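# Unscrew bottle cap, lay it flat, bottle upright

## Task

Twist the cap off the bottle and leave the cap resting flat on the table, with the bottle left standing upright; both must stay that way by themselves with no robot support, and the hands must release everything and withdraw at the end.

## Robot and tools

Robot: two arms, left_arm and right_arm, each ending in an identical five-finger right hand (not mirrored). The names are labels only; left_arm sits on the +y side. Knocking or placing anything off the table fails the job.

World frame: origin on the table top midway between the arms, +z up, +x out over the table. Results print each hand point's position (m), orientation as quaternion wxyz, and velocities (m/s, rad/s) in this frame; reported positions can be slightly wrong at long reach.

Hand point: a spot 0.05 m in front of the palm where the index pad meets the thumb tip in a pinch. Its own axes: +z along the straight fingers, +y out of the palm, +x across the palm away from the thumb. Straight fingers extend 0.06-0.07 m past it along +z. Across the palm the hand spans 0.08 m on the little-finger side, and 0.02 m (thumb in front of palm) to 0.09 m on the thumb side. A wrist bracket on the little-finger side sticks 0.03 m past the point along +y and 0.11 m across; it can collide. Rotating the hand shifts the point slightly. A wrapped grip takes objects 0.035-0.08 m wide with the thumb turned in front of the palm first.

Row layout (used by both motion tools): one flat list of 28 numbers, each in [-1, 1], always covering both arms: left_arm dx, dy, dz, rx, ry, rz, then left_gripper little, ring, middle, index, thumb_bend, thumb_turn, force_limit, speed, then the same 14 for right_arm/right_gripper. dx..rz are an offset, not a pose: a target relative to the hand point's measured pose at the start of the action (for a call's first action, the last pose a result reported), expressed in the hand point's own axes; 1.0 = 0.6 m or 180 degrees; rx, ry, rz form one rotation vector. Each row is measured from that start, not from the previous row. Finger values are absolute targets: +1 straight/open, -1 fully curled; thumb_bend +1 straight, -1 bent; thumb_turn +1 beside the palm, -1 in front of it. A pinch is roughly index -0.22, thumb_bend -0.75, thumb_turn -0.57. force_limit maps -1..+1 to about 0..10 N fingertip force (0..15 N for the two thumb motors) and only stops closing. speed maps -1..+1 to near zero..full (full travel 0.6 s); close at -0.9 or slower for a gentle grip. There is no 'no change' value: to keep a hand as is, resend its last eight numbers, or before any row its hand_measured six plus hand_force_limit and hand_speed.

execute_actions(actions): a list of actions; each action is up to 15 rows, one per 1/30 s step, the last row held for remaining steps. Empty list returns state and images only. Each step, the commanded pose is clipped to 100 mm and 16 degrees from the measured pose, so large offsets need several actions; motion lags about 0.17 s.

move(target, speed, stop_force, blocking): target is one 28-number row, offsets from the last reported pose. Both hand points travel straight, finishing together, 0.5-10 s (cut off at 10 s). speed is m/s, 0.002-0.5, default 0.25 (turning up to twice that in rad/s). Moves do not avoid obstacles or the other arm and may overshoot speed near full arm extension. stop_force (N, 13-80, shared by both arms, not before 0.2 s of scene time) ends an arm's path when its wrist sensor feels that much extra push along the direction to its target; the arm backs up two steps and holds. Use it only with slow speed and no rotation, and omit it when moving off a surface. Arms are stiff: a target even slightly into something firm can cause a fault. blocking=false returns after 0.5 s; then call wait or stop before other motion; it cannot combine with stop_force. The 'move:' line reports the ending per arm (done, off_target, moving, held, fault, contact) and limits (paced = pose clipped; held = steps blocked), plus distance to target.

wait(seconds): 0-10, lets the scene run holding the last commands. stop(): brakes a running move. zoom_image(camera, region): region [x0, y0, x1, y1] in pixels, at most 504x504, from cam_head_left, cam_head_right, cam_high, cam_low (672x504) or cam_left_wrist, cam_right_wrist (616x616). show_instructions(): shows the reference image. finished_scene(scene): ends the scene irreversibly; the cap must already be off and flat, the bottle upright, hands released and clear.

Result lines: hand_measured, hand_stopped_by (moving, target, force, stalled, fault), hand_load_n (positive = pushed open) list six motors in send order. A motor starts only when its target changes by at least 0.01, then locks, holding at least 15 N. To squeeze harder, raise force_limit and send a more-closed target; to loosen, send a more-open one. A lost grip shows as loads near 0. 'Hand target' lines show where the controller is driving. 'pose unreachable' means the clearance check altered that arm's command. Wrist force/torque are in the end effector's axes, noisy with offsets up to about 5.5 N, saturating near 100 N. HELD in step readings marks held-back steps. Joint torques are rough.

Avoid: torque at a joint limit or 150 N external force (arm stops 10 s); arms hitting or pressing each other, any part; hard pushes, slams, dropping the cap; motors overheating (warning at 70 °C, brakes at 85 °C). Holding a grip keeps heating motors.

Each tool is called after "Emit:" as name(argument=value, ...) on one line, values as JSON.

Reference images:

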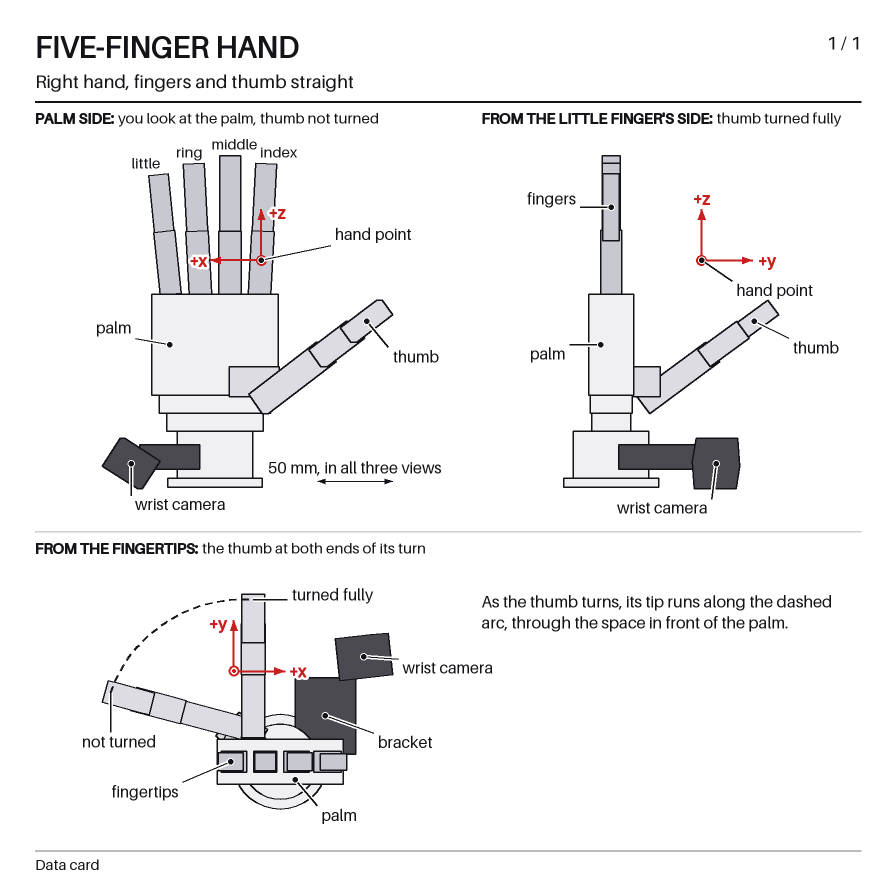

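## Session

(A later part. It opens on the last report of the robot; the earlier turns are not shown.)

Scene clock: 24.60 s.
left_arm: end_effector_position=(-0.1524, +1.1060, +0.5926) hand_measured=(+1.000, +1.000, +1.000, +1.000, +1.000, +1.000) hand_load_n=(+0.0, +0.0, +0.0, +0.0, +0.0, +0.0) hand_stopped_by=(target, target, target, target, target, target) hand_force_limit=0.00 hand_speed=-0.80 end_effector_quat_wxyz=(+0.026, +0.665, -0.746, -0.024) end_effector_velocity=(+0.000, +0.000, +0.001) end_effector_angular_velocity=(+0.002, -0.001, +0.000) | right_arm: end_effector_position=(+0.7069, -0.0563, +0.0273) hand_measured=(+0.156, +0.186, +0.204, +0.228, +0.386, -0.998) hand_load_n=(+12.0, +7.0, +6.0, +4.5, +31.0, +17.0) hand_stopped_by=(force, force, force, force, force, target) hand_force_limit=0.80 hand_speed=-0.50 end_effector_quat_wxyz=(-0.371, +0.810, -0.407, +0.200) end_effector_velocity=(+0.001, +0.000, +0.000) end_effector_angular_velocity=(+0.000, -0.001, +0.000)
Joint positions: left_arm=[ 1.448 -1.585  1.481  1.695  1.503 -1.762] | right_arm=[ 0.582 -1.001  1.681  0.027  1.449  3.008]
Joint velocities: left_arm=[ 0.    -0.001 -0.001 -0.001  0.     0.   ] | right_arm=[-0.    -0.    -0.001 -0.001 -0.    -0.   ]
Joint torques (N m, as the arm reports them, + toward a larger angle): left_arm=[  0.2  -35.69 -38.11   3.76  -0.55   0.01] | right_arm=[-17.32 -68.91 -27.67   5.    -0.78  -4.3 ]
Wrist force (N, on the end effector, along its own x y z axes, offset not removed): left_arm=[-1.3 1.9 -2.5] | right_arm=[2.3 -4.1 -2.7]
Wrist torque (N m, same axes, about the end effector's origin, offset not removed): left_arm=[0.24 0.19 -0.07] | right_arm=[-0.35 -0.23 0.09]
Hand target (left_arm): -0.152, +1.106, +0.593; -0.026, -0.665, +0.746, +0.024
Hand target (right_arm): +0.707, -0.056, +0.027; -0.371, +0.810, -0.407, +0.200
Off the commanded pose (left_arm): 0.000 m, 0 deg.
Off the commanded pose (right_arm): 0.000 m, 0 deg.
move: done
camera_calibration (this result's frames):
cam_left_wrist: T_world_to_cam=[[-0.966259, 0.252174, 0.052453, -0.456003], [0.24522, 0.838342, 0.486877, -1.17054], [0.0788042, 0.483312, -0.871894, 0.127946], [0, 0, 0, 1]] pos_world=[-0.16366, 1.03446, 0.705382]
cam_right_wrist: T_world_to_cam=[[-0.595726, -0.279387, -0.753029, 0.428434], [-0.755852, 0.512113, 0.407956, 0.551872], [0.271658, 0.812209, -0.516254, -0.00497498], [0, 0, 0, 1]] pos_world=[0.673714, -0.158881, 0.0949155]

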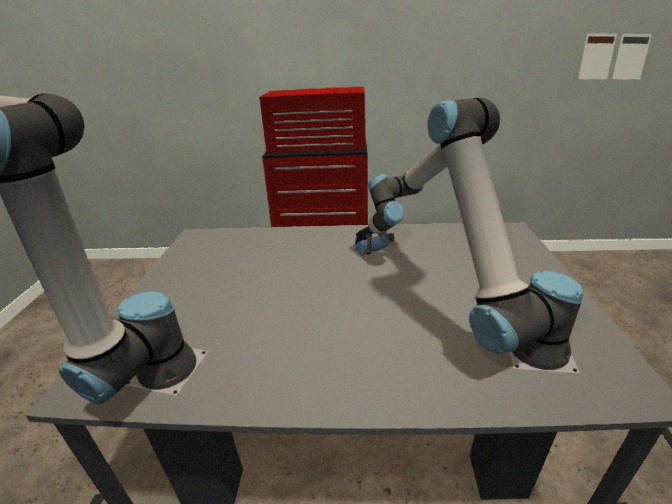

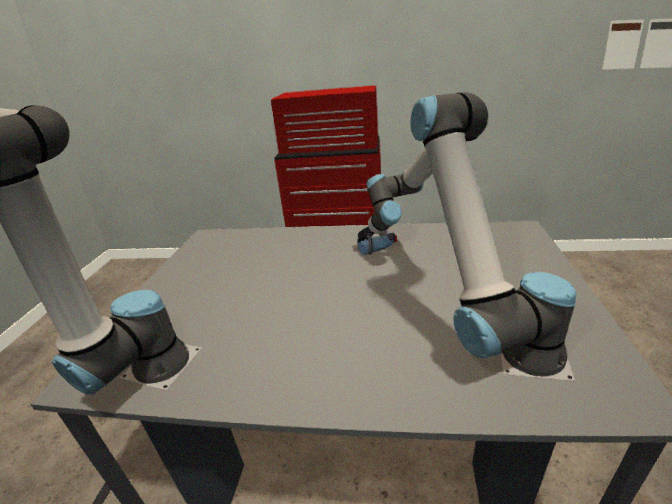

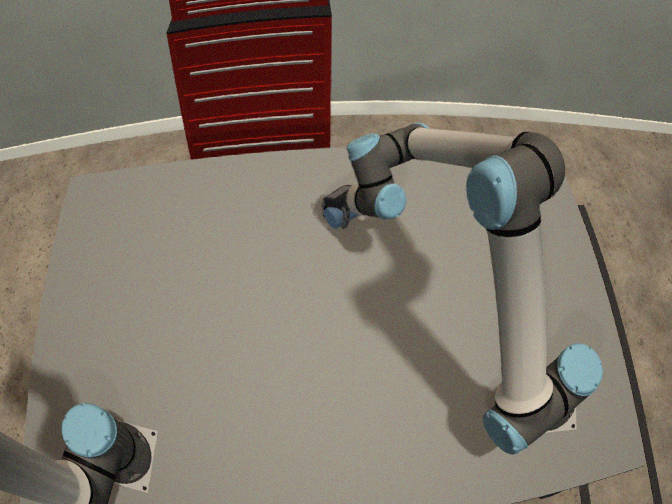

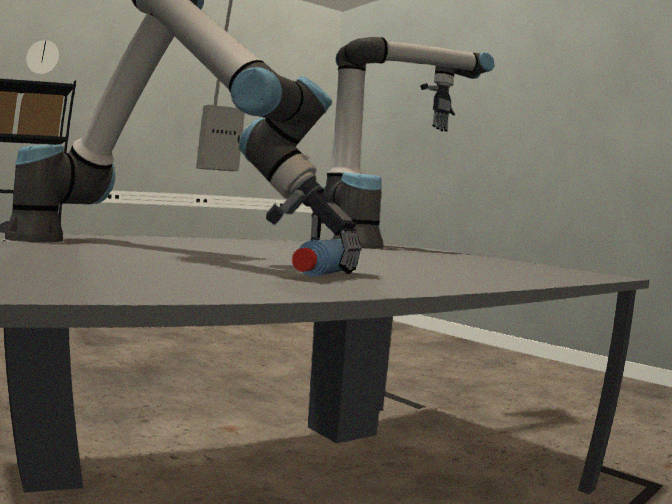

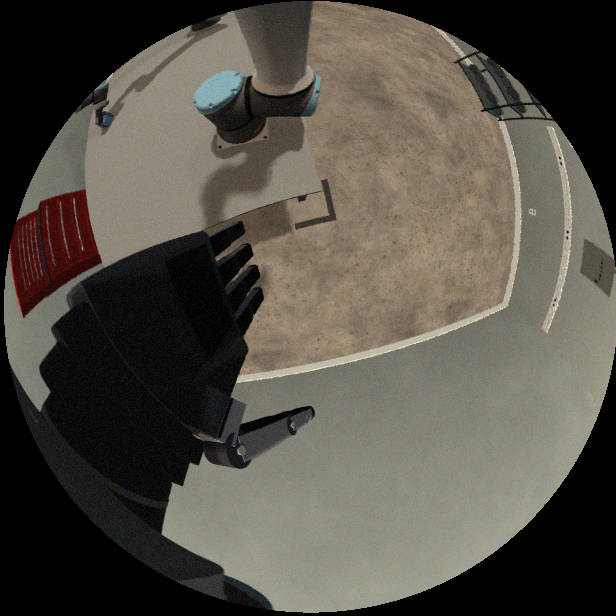

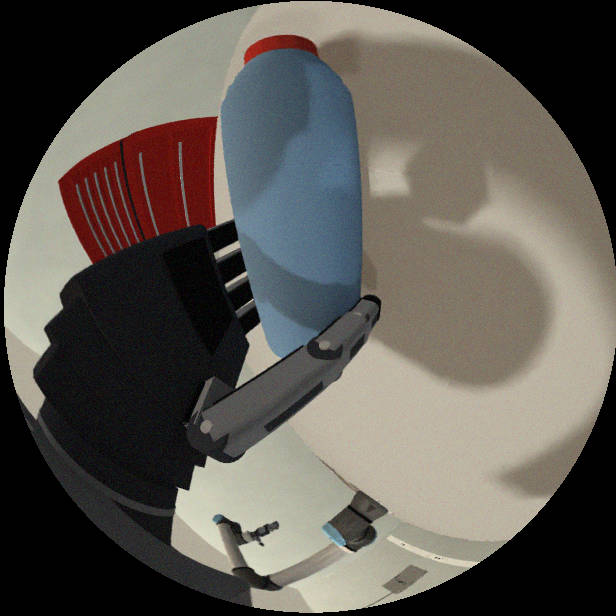

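Emit:
move(target=[0.493,-0.905,0.09,0,0,0,1,1,1,1,0.5,-1,0,0, -0.253,-0.132,-0.553,0,0,0,-1,-1,-1,-1,-0.6,-1,0.8,-0.5], speed=0.3)

Emit:
move(target=[0,0,0,0,0,0,1,1,1,1,0.5,-1,0,0, 0,0,0,0.222,0,0,-1,-1,-1,-1,-0.6,-1,0.8,-0.5], speed=0.4)

Emit:
move(target=[0,0,0,0,0,0,1,1,1,1,0.5,-1,0,0, 0,0,0,0,0,-0.5,-1,-1,-1,-1,-0.6,-1,0.8,-0.5], speed=0.4)

Scene clock: 29.07 s.
left_arm: end_effector_position=(+0.3471, +0.7498, +0.5027) hand_measured=(+1.000, +1.000, +1.000, +1.000, +0.500, -1.000) hand_load_n=(+0.0, +0.0, +0.0, +0.0, +0.0, +0.0) hand_stopped_by=(target, target, target, target, target, target) hand_force_limit=0.00 hand_speed=0.00 end_effector_quat_wxyz=(+0.026, +0.665, -0.746, -0.024) end_effector_velocity=(+0.002, -0.001, -0.001) end_effector_angular_velocity=(+0.001, +0.002, +0.000) | right_arm: end_effector_position=(+0.4499, -0.0477, +0.2982) hand_measured=(+0.156, +0.186, +0.204, +0.228, +0.386, -0.998) hand_load_n=(+12.5, +7.0, +6.0, +4.5, +31.0, +17.0) hand_stopped_by=(force, force, force, force, force, target) hand_force_limit=0.80 hand_speed=-0.50 end_effector_quat_wxyz=(-0.371, +0.811, -0.407, +0.200) end_effector_velocity=(-0.001, +0.000, +0.002) end_effector_angular_velocity=(+0.000, +0.000, +0.000)
Joint positions: left_arm=[ 0.055 -1.577  1.641  1.577  1.578 -3.153] | right_arm=[ 0.821 -1.471  1.795  0.379  1.631  3.162]
Joint velocities: left_arm=[-0.002  0.004 -0.002 -0.    -0.    -0.003] | right_arm=[ 0.001 -0.002 -0.001  0.003  0.001  0.001]
Joint torques (N m, as the arm reports them, + toward a larger angle): left_arm=[-10.83 -29.21 -47.71   2.05  -2.69  -2.  ] | right_arm=[ 18.07 -59.68 -54.38   4.95   3.97   3.26]
Wrist force (N, on the end effector, along its own x y z axes, offset not removed): left_arm=[-1.1 0.7 -2.8] | right_arm=[-1.6 0.1 -2.1]
Wrist torque (N m, same axes, about the end effector's origin, offset not removed): left_arm=[0.20 0.21 -0.02] | right_arm=[-0.12 0.30 -0.07]
Hand target (left_arm): +0.347, +0.750, +0.503; -0.026, -0.665, +0.746, +0.024
Hand target (right_arm): +0.450, -0.048, +0.298; -0.371, +0.811, -0.407, +0.200
Off the commanded pose (left_arm): 0.001 m, 0 deg.
Off the commanded pose (right_arm): 0.000 m, 0 deg.
move: done
camera_calibration (this result's frames):
cam_left_wrist: T_world_to_cam=[[-0.966287, 0.252229, 0.0516644, 0.121532], [0.244859, 0.838255, 0.487208, -0.950667], [0.0795802, 0.483434, -0.871756, 0.181897], [0, 0, 0, 1]] pos_world=[0.335738, 0.678313, 0.615464]
cam_right_wrist: T_world_to_cam=[[-0.595624, -0.279568, -0.753043, 0.48164], [-0.755911, 0.5122, 0.407737, 0.242829], [0.271718, 0.812092, -0.516407, 0.197695], [0, 0, 0, 1]] pos_world=[0.416716, -0.150272, 0.365776]

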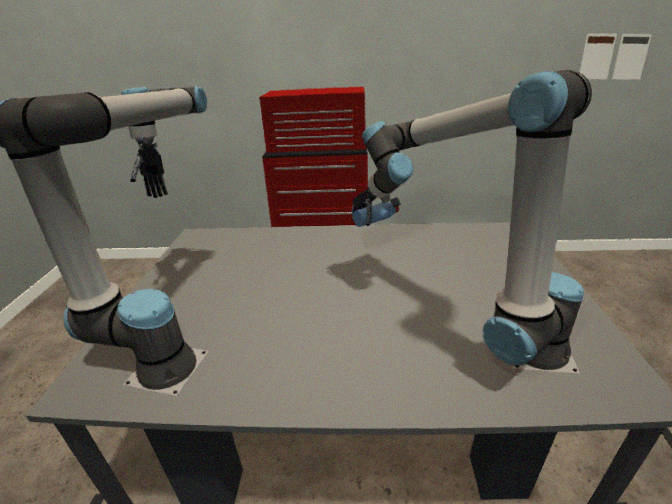

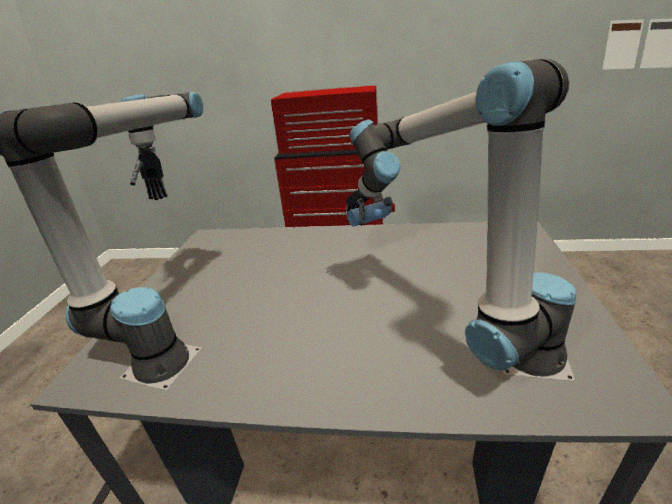

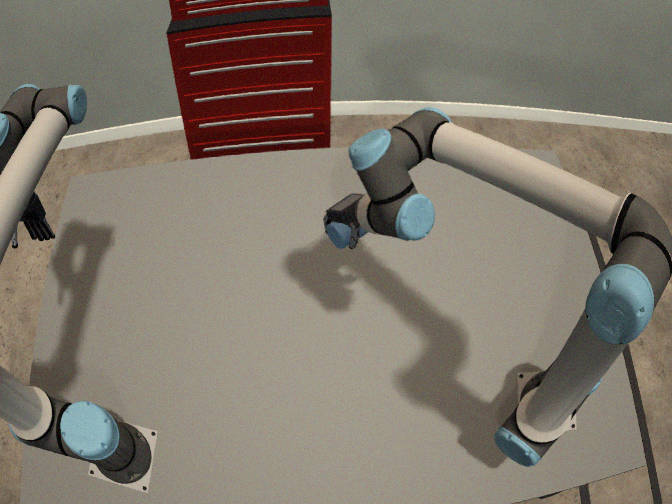

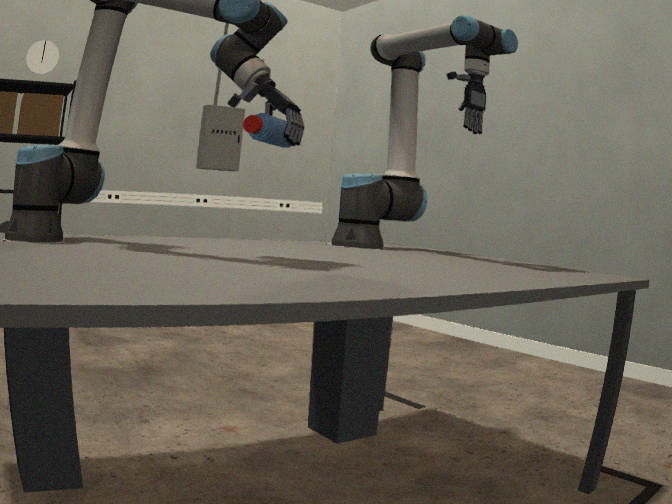

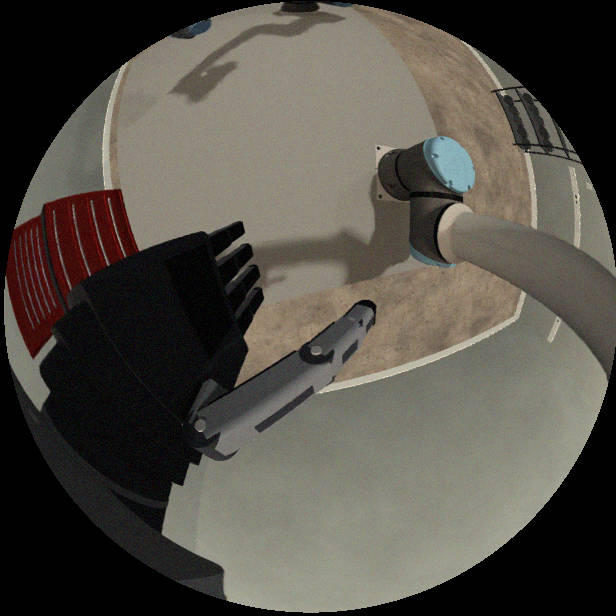

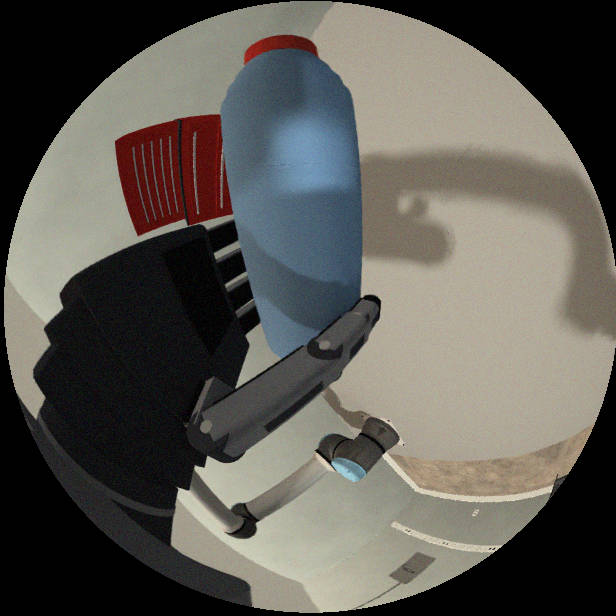

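Scene clock: 30.63 s.
left_arm: end_effector_position=(+0.3471, +0.7498, +0.5027) hand_measured=(+1.000, +1.000, +1.000, +1.000, +0.500, -1.000) hand_load_n=(+0.0, +0.0, +0.0, +0.0, +0.0, +0.0) hand_stopped_by=(target, target, target, target, target, target) hand_force_limit=0.00 hand_speed=0.00 end_effector_quat_wxyz=(+0.026, +0.665, -0.746, -0.024) end_effector_velocity=(-0.000, +0.000, -0.000) end_effector_angular_velocity=(+0.000, +0.003, +0.000) | right_arm: end_effector_position=(+0.4500, -0.0476, +0.2981) hand_measured=(+0.156, +0.186, +0.204, +0.228, +0.386, -0.998) hand_load_n=(+12.0, +7.0, +6.0, +4.5, +31.0, +17.0) hand_stopped_by=(force, force, force, force, force, target) hand_force_limit=0.80 hand_speed=-0.50 end_effector_quat_wxyz=(+0.625, -0.636, +0.314, -0.327) end_effector_velocity=(+0.001, +0.001, -0.002) end_effector_angular_velocity=(+0.007, -0.010, +0.001)
Joint positions: left_arm=[ 0.055 -1.577  1.641  1.577  1.578 -3.153] | right_arm=[ 0.827 -1.659  2.234 -0.569  1.636  3.119]
Joint velocities: left_arm=[ 0.     0.001  0.     0.001 -0.     0.   ] | right_arm=[-0.001  0.004  0.007 -0.023 -0.001 -0.001]
Joint torques (N m, as the arm reports them, + toward a larger angle): left_arm=[ 11.33 -45.27 -29.79   2.69  -1.32   1.4 ] | right_arm=[-16.33 -14.84 -27.19  -4.86  -3.67  -4.51]
Wrist force (N, on the end effector, along its own x y z axes, offset not removed): left_arm=[1.0 0.3 -3.0] | right_arm=[-0.4 -1.2 -3.9]
Wrist torque (N m, same axes, about the end effector's origin, offset not removed): left_arm=[0.12 -0.04 0.06] | right_arm=[0.01 0.28 -0.05]
Hand target (left_arm): +0.347, +0.750, +0.503; -0.026, -0.665, +0.746, +0.024
Hand target (right_arm): +0.450, -0.048, +0.298; +0.625, -0.635, +0.314, -0.327
Off the commanded pose (left_arm): 0.000 m, 0 deg.
Off the commanded pose (right_arm): 0.000 m, 0 deg.
move: done
camera_calibration (this result's frames):
cam_left_wrist: T_world_to_cam=[[-0.966288, 0.25223, 0.0516566, 0.121538], [0.244854, 0.83825, 0.487219, -0.950669], [0.0795902, 0.483442, -0.87175, 0.181882], [0, 0, 0, 1]] pos_world=[0.33574, 0.678314, 0.615462]
cam_right_wrist: T_world_to_cam=[[-0.0826524, 0.087153, -0.99276, 0.339774], [-0.915385, 0.387202, 0.110202, 0.397361], [0.394003, 0.917867, 0.0477754, -0.020586], [0, 0, 0, 1]] pos_world=[0.399932, -0.164576, 0.294508]

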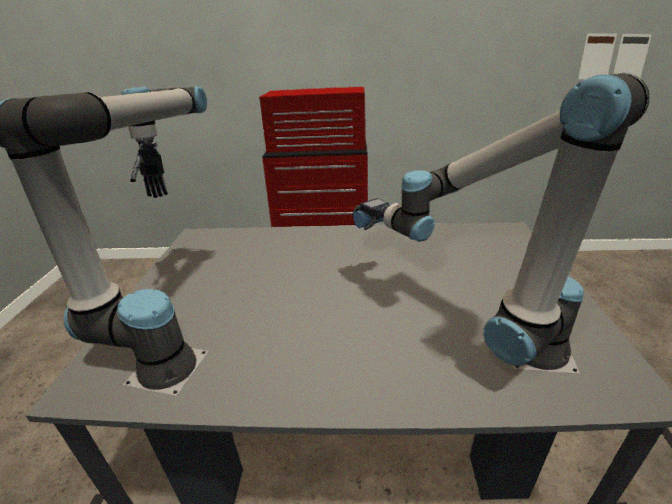

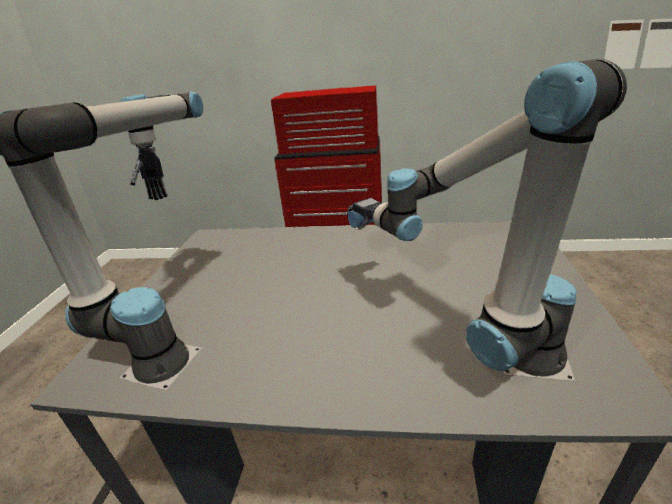

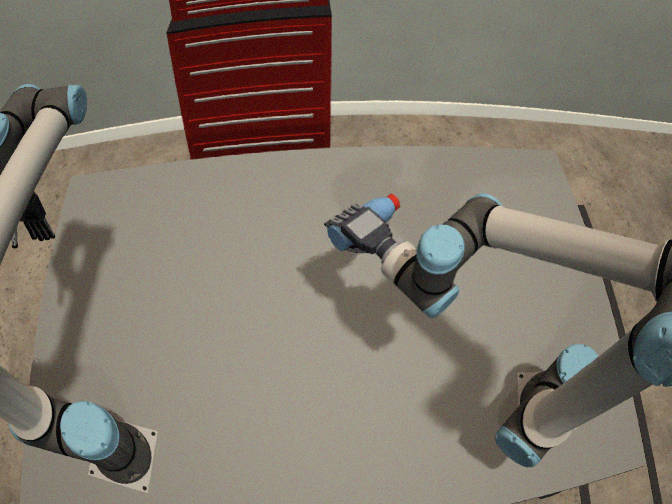

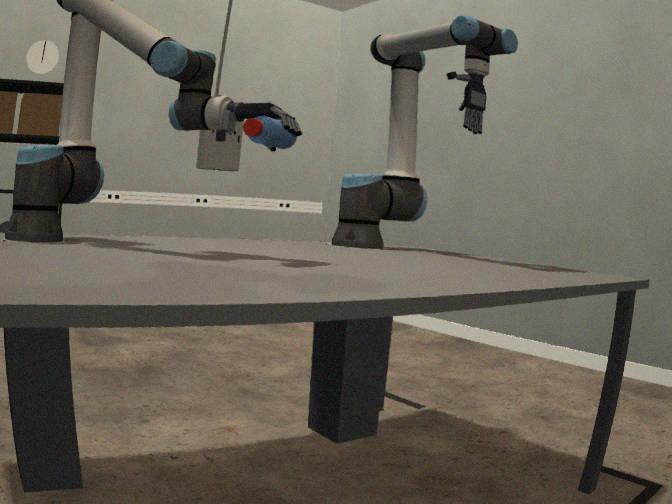

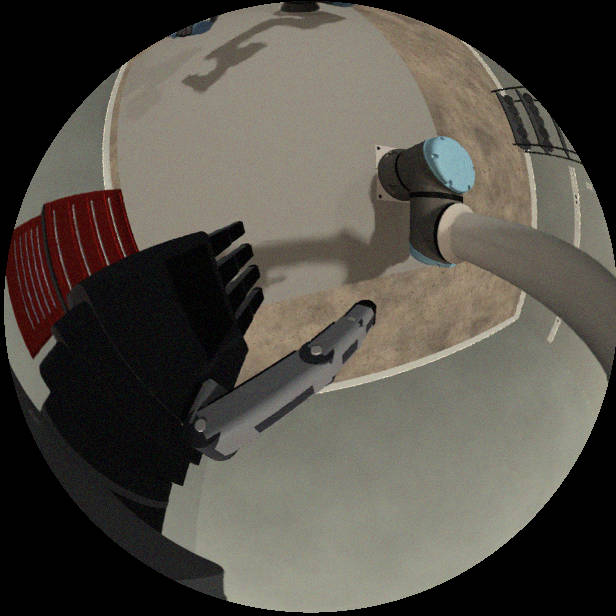

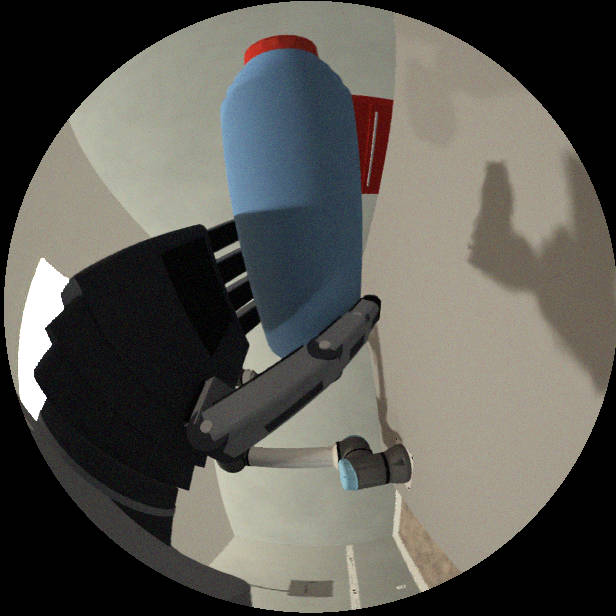

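Scene clock: 33.27 s.
left_arm: end_effector_position=(+0.3471, +0.7498, +0.5027) hand_measured=(+1.000, +1.000, +1.000, +1.000, +0.500, -1.000) hand_load_n=(+0.0, +0.0, +0.0, +0.0, +0.0, +0.0) hand_stopped_by=(target, target, target, target, target, target) hand_force_limit=0.00 hand_speed=0.00 end_effector_quat_wxyz=(+0.026, +0.665, -0.746, -0.024) end_effector_velocity=(-0.001, +0.000, +0.001) end_effector_angular_velocity=(-0.000, -0.001, +0.000) | right_arm: end_effector_position=(+0.4500, -0.0475, +0.2980) hand_measured=(+0.156, +0.186, +0.204, +0.228, +0.386, -0.998) hand_load_n=(+12.0, +7.0, +6.0, +4.5, +31.0, +17.0) hand_stopped_by=(force, force, force, force, force, target) hand_force_limit=0.80 hand_speed=-0.50 end_effector_quat_wxyz=(-0.211, +0.672, +0.227, +0.673) end_effector_velocity=(+0.001, +0.000, -0.001) end_effector_angular_velocity=(-0.011, -0.008, -0.000)
Joint positions: left_arm=[ 0.055 -1.577  1.641  1.577  1.578 -3.153] | right_arm=[ 1.025 -1.54   2.186 -0.64   1.834  1.551]
Joint velocities: left_arm=[ 0.    -0.001 -0.     0.001  0.     0.   ] | right_arm=[ 0.     0.003  0.    -0.004  0.001 -0.014]
Joint torques (N m, as the arm reports them, + toward a larger angle): left_arm=[ 11.17 -44.11 -29.79   2.78  -1.36   1.6 ] | right_arm=[ 17.88 -20.32 -26.16  -5.16   3.7   -3.26]
Wrist force (N, on the end effector, along its own x y z axes, offset not removed): left_arm=[1.0 2.5 -1.2] | right_arm=[1.7 -2.8 -3.0]
Wrist torque (N m, same axes, about the end effector's origin, offset not removed): left_arm=[0.23 -0.12 0.13] | right_arm=[-0.27 -0.17 0.05]
Hand target (left_arm): +0.347, +0.750, +0.503; -0.026, -0.665, +0.746, +0.024
Hand target (right_arm): +0.450, -0.048, +0.298; -0.210, +0.672, +0.228, +0.673
Off the commanded pose (left_arm): 0.000 m, 0 deg.
Off the commanded pose (right_arm): 0.000 m, 0 deg.
move: done
camera_calibration (this result's frames):
cam_left_wrist: T_world_to_cam=[[-0.966288, 0.25223, 0.0516566, 0.121537], [0.244854, 0.83825, 0.487219, -0.950669], [0.0795901, 0.483442, -0.87175, 0.181882], [0, 0, 0, 1]] pos_world=[0.33574, 0.678314, 0.615462]
cam_right_wrist: T_world_to_cam=[[0.576217, -0.808366, -0.120495, -0.259332], [-0.482008, -0.217053, -0.848856, 0.459406], [0.660032, 0.547205, -0.514708, 0.00964116], [0, 0, 0, 1]] pos_world=[0.364505, -0.115195, 0.363683]

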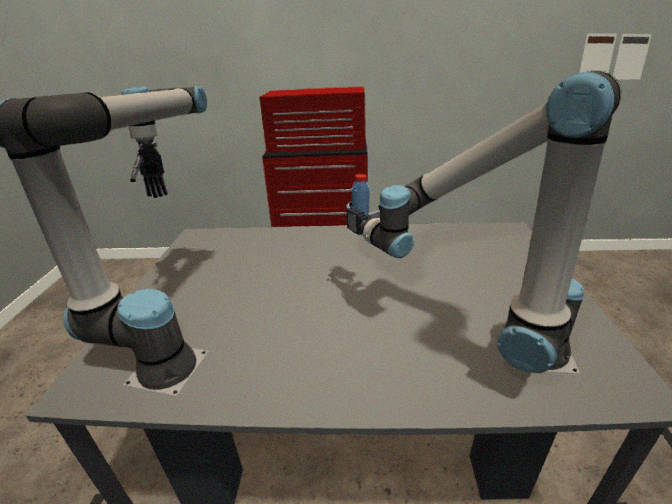

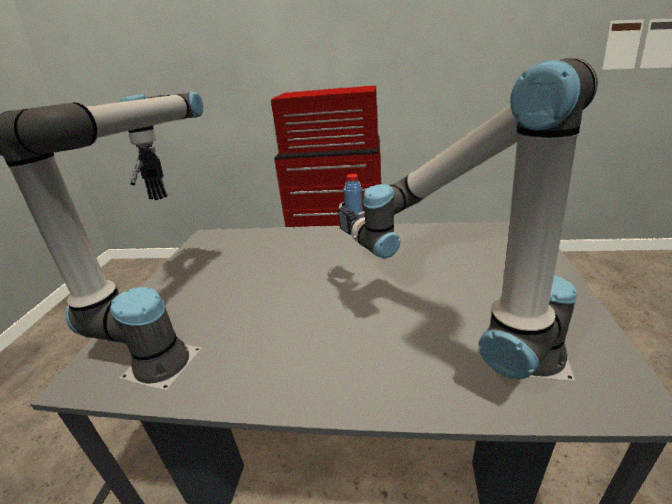

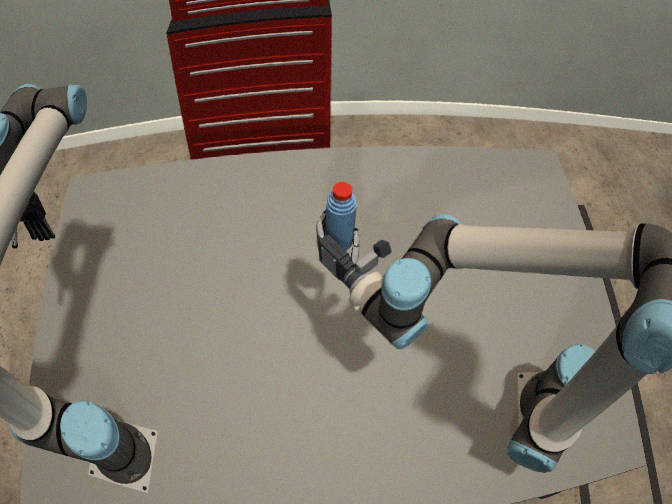

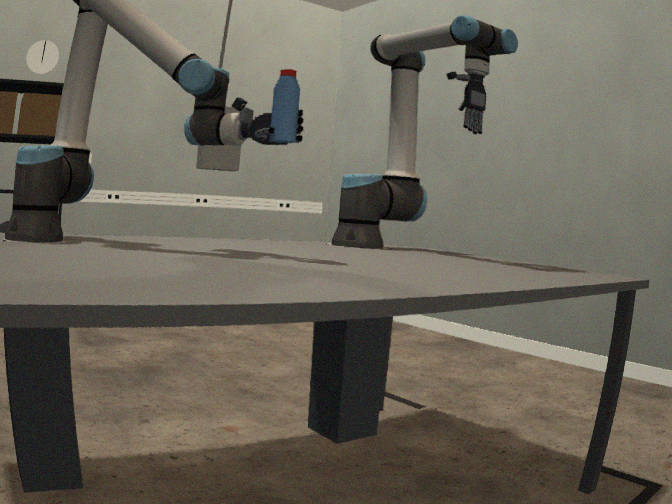

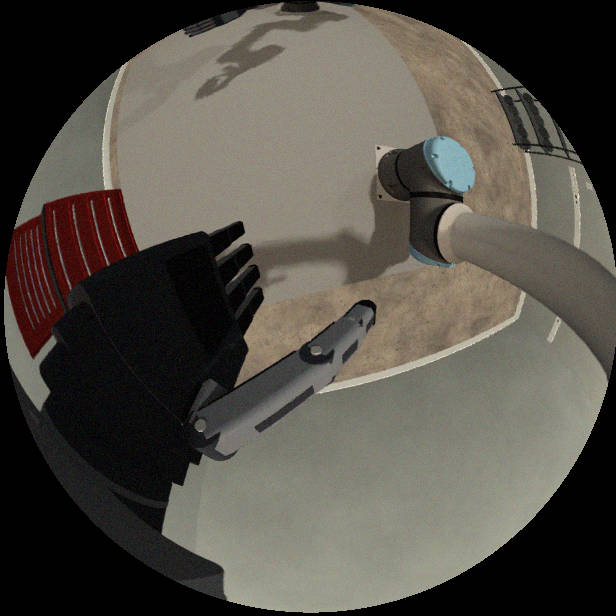

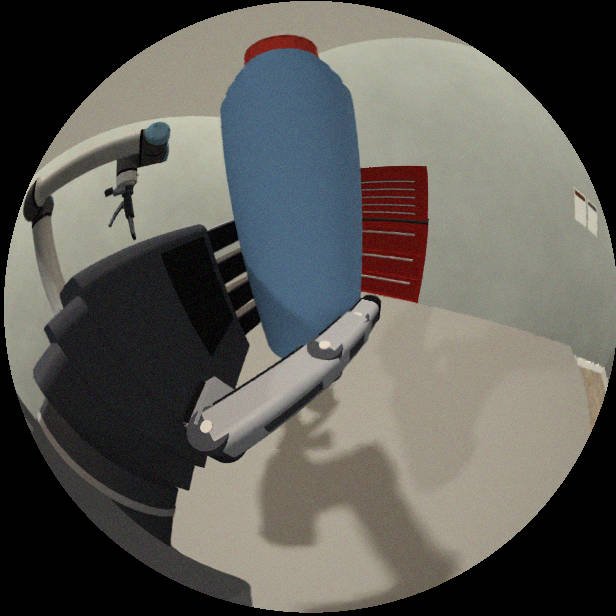

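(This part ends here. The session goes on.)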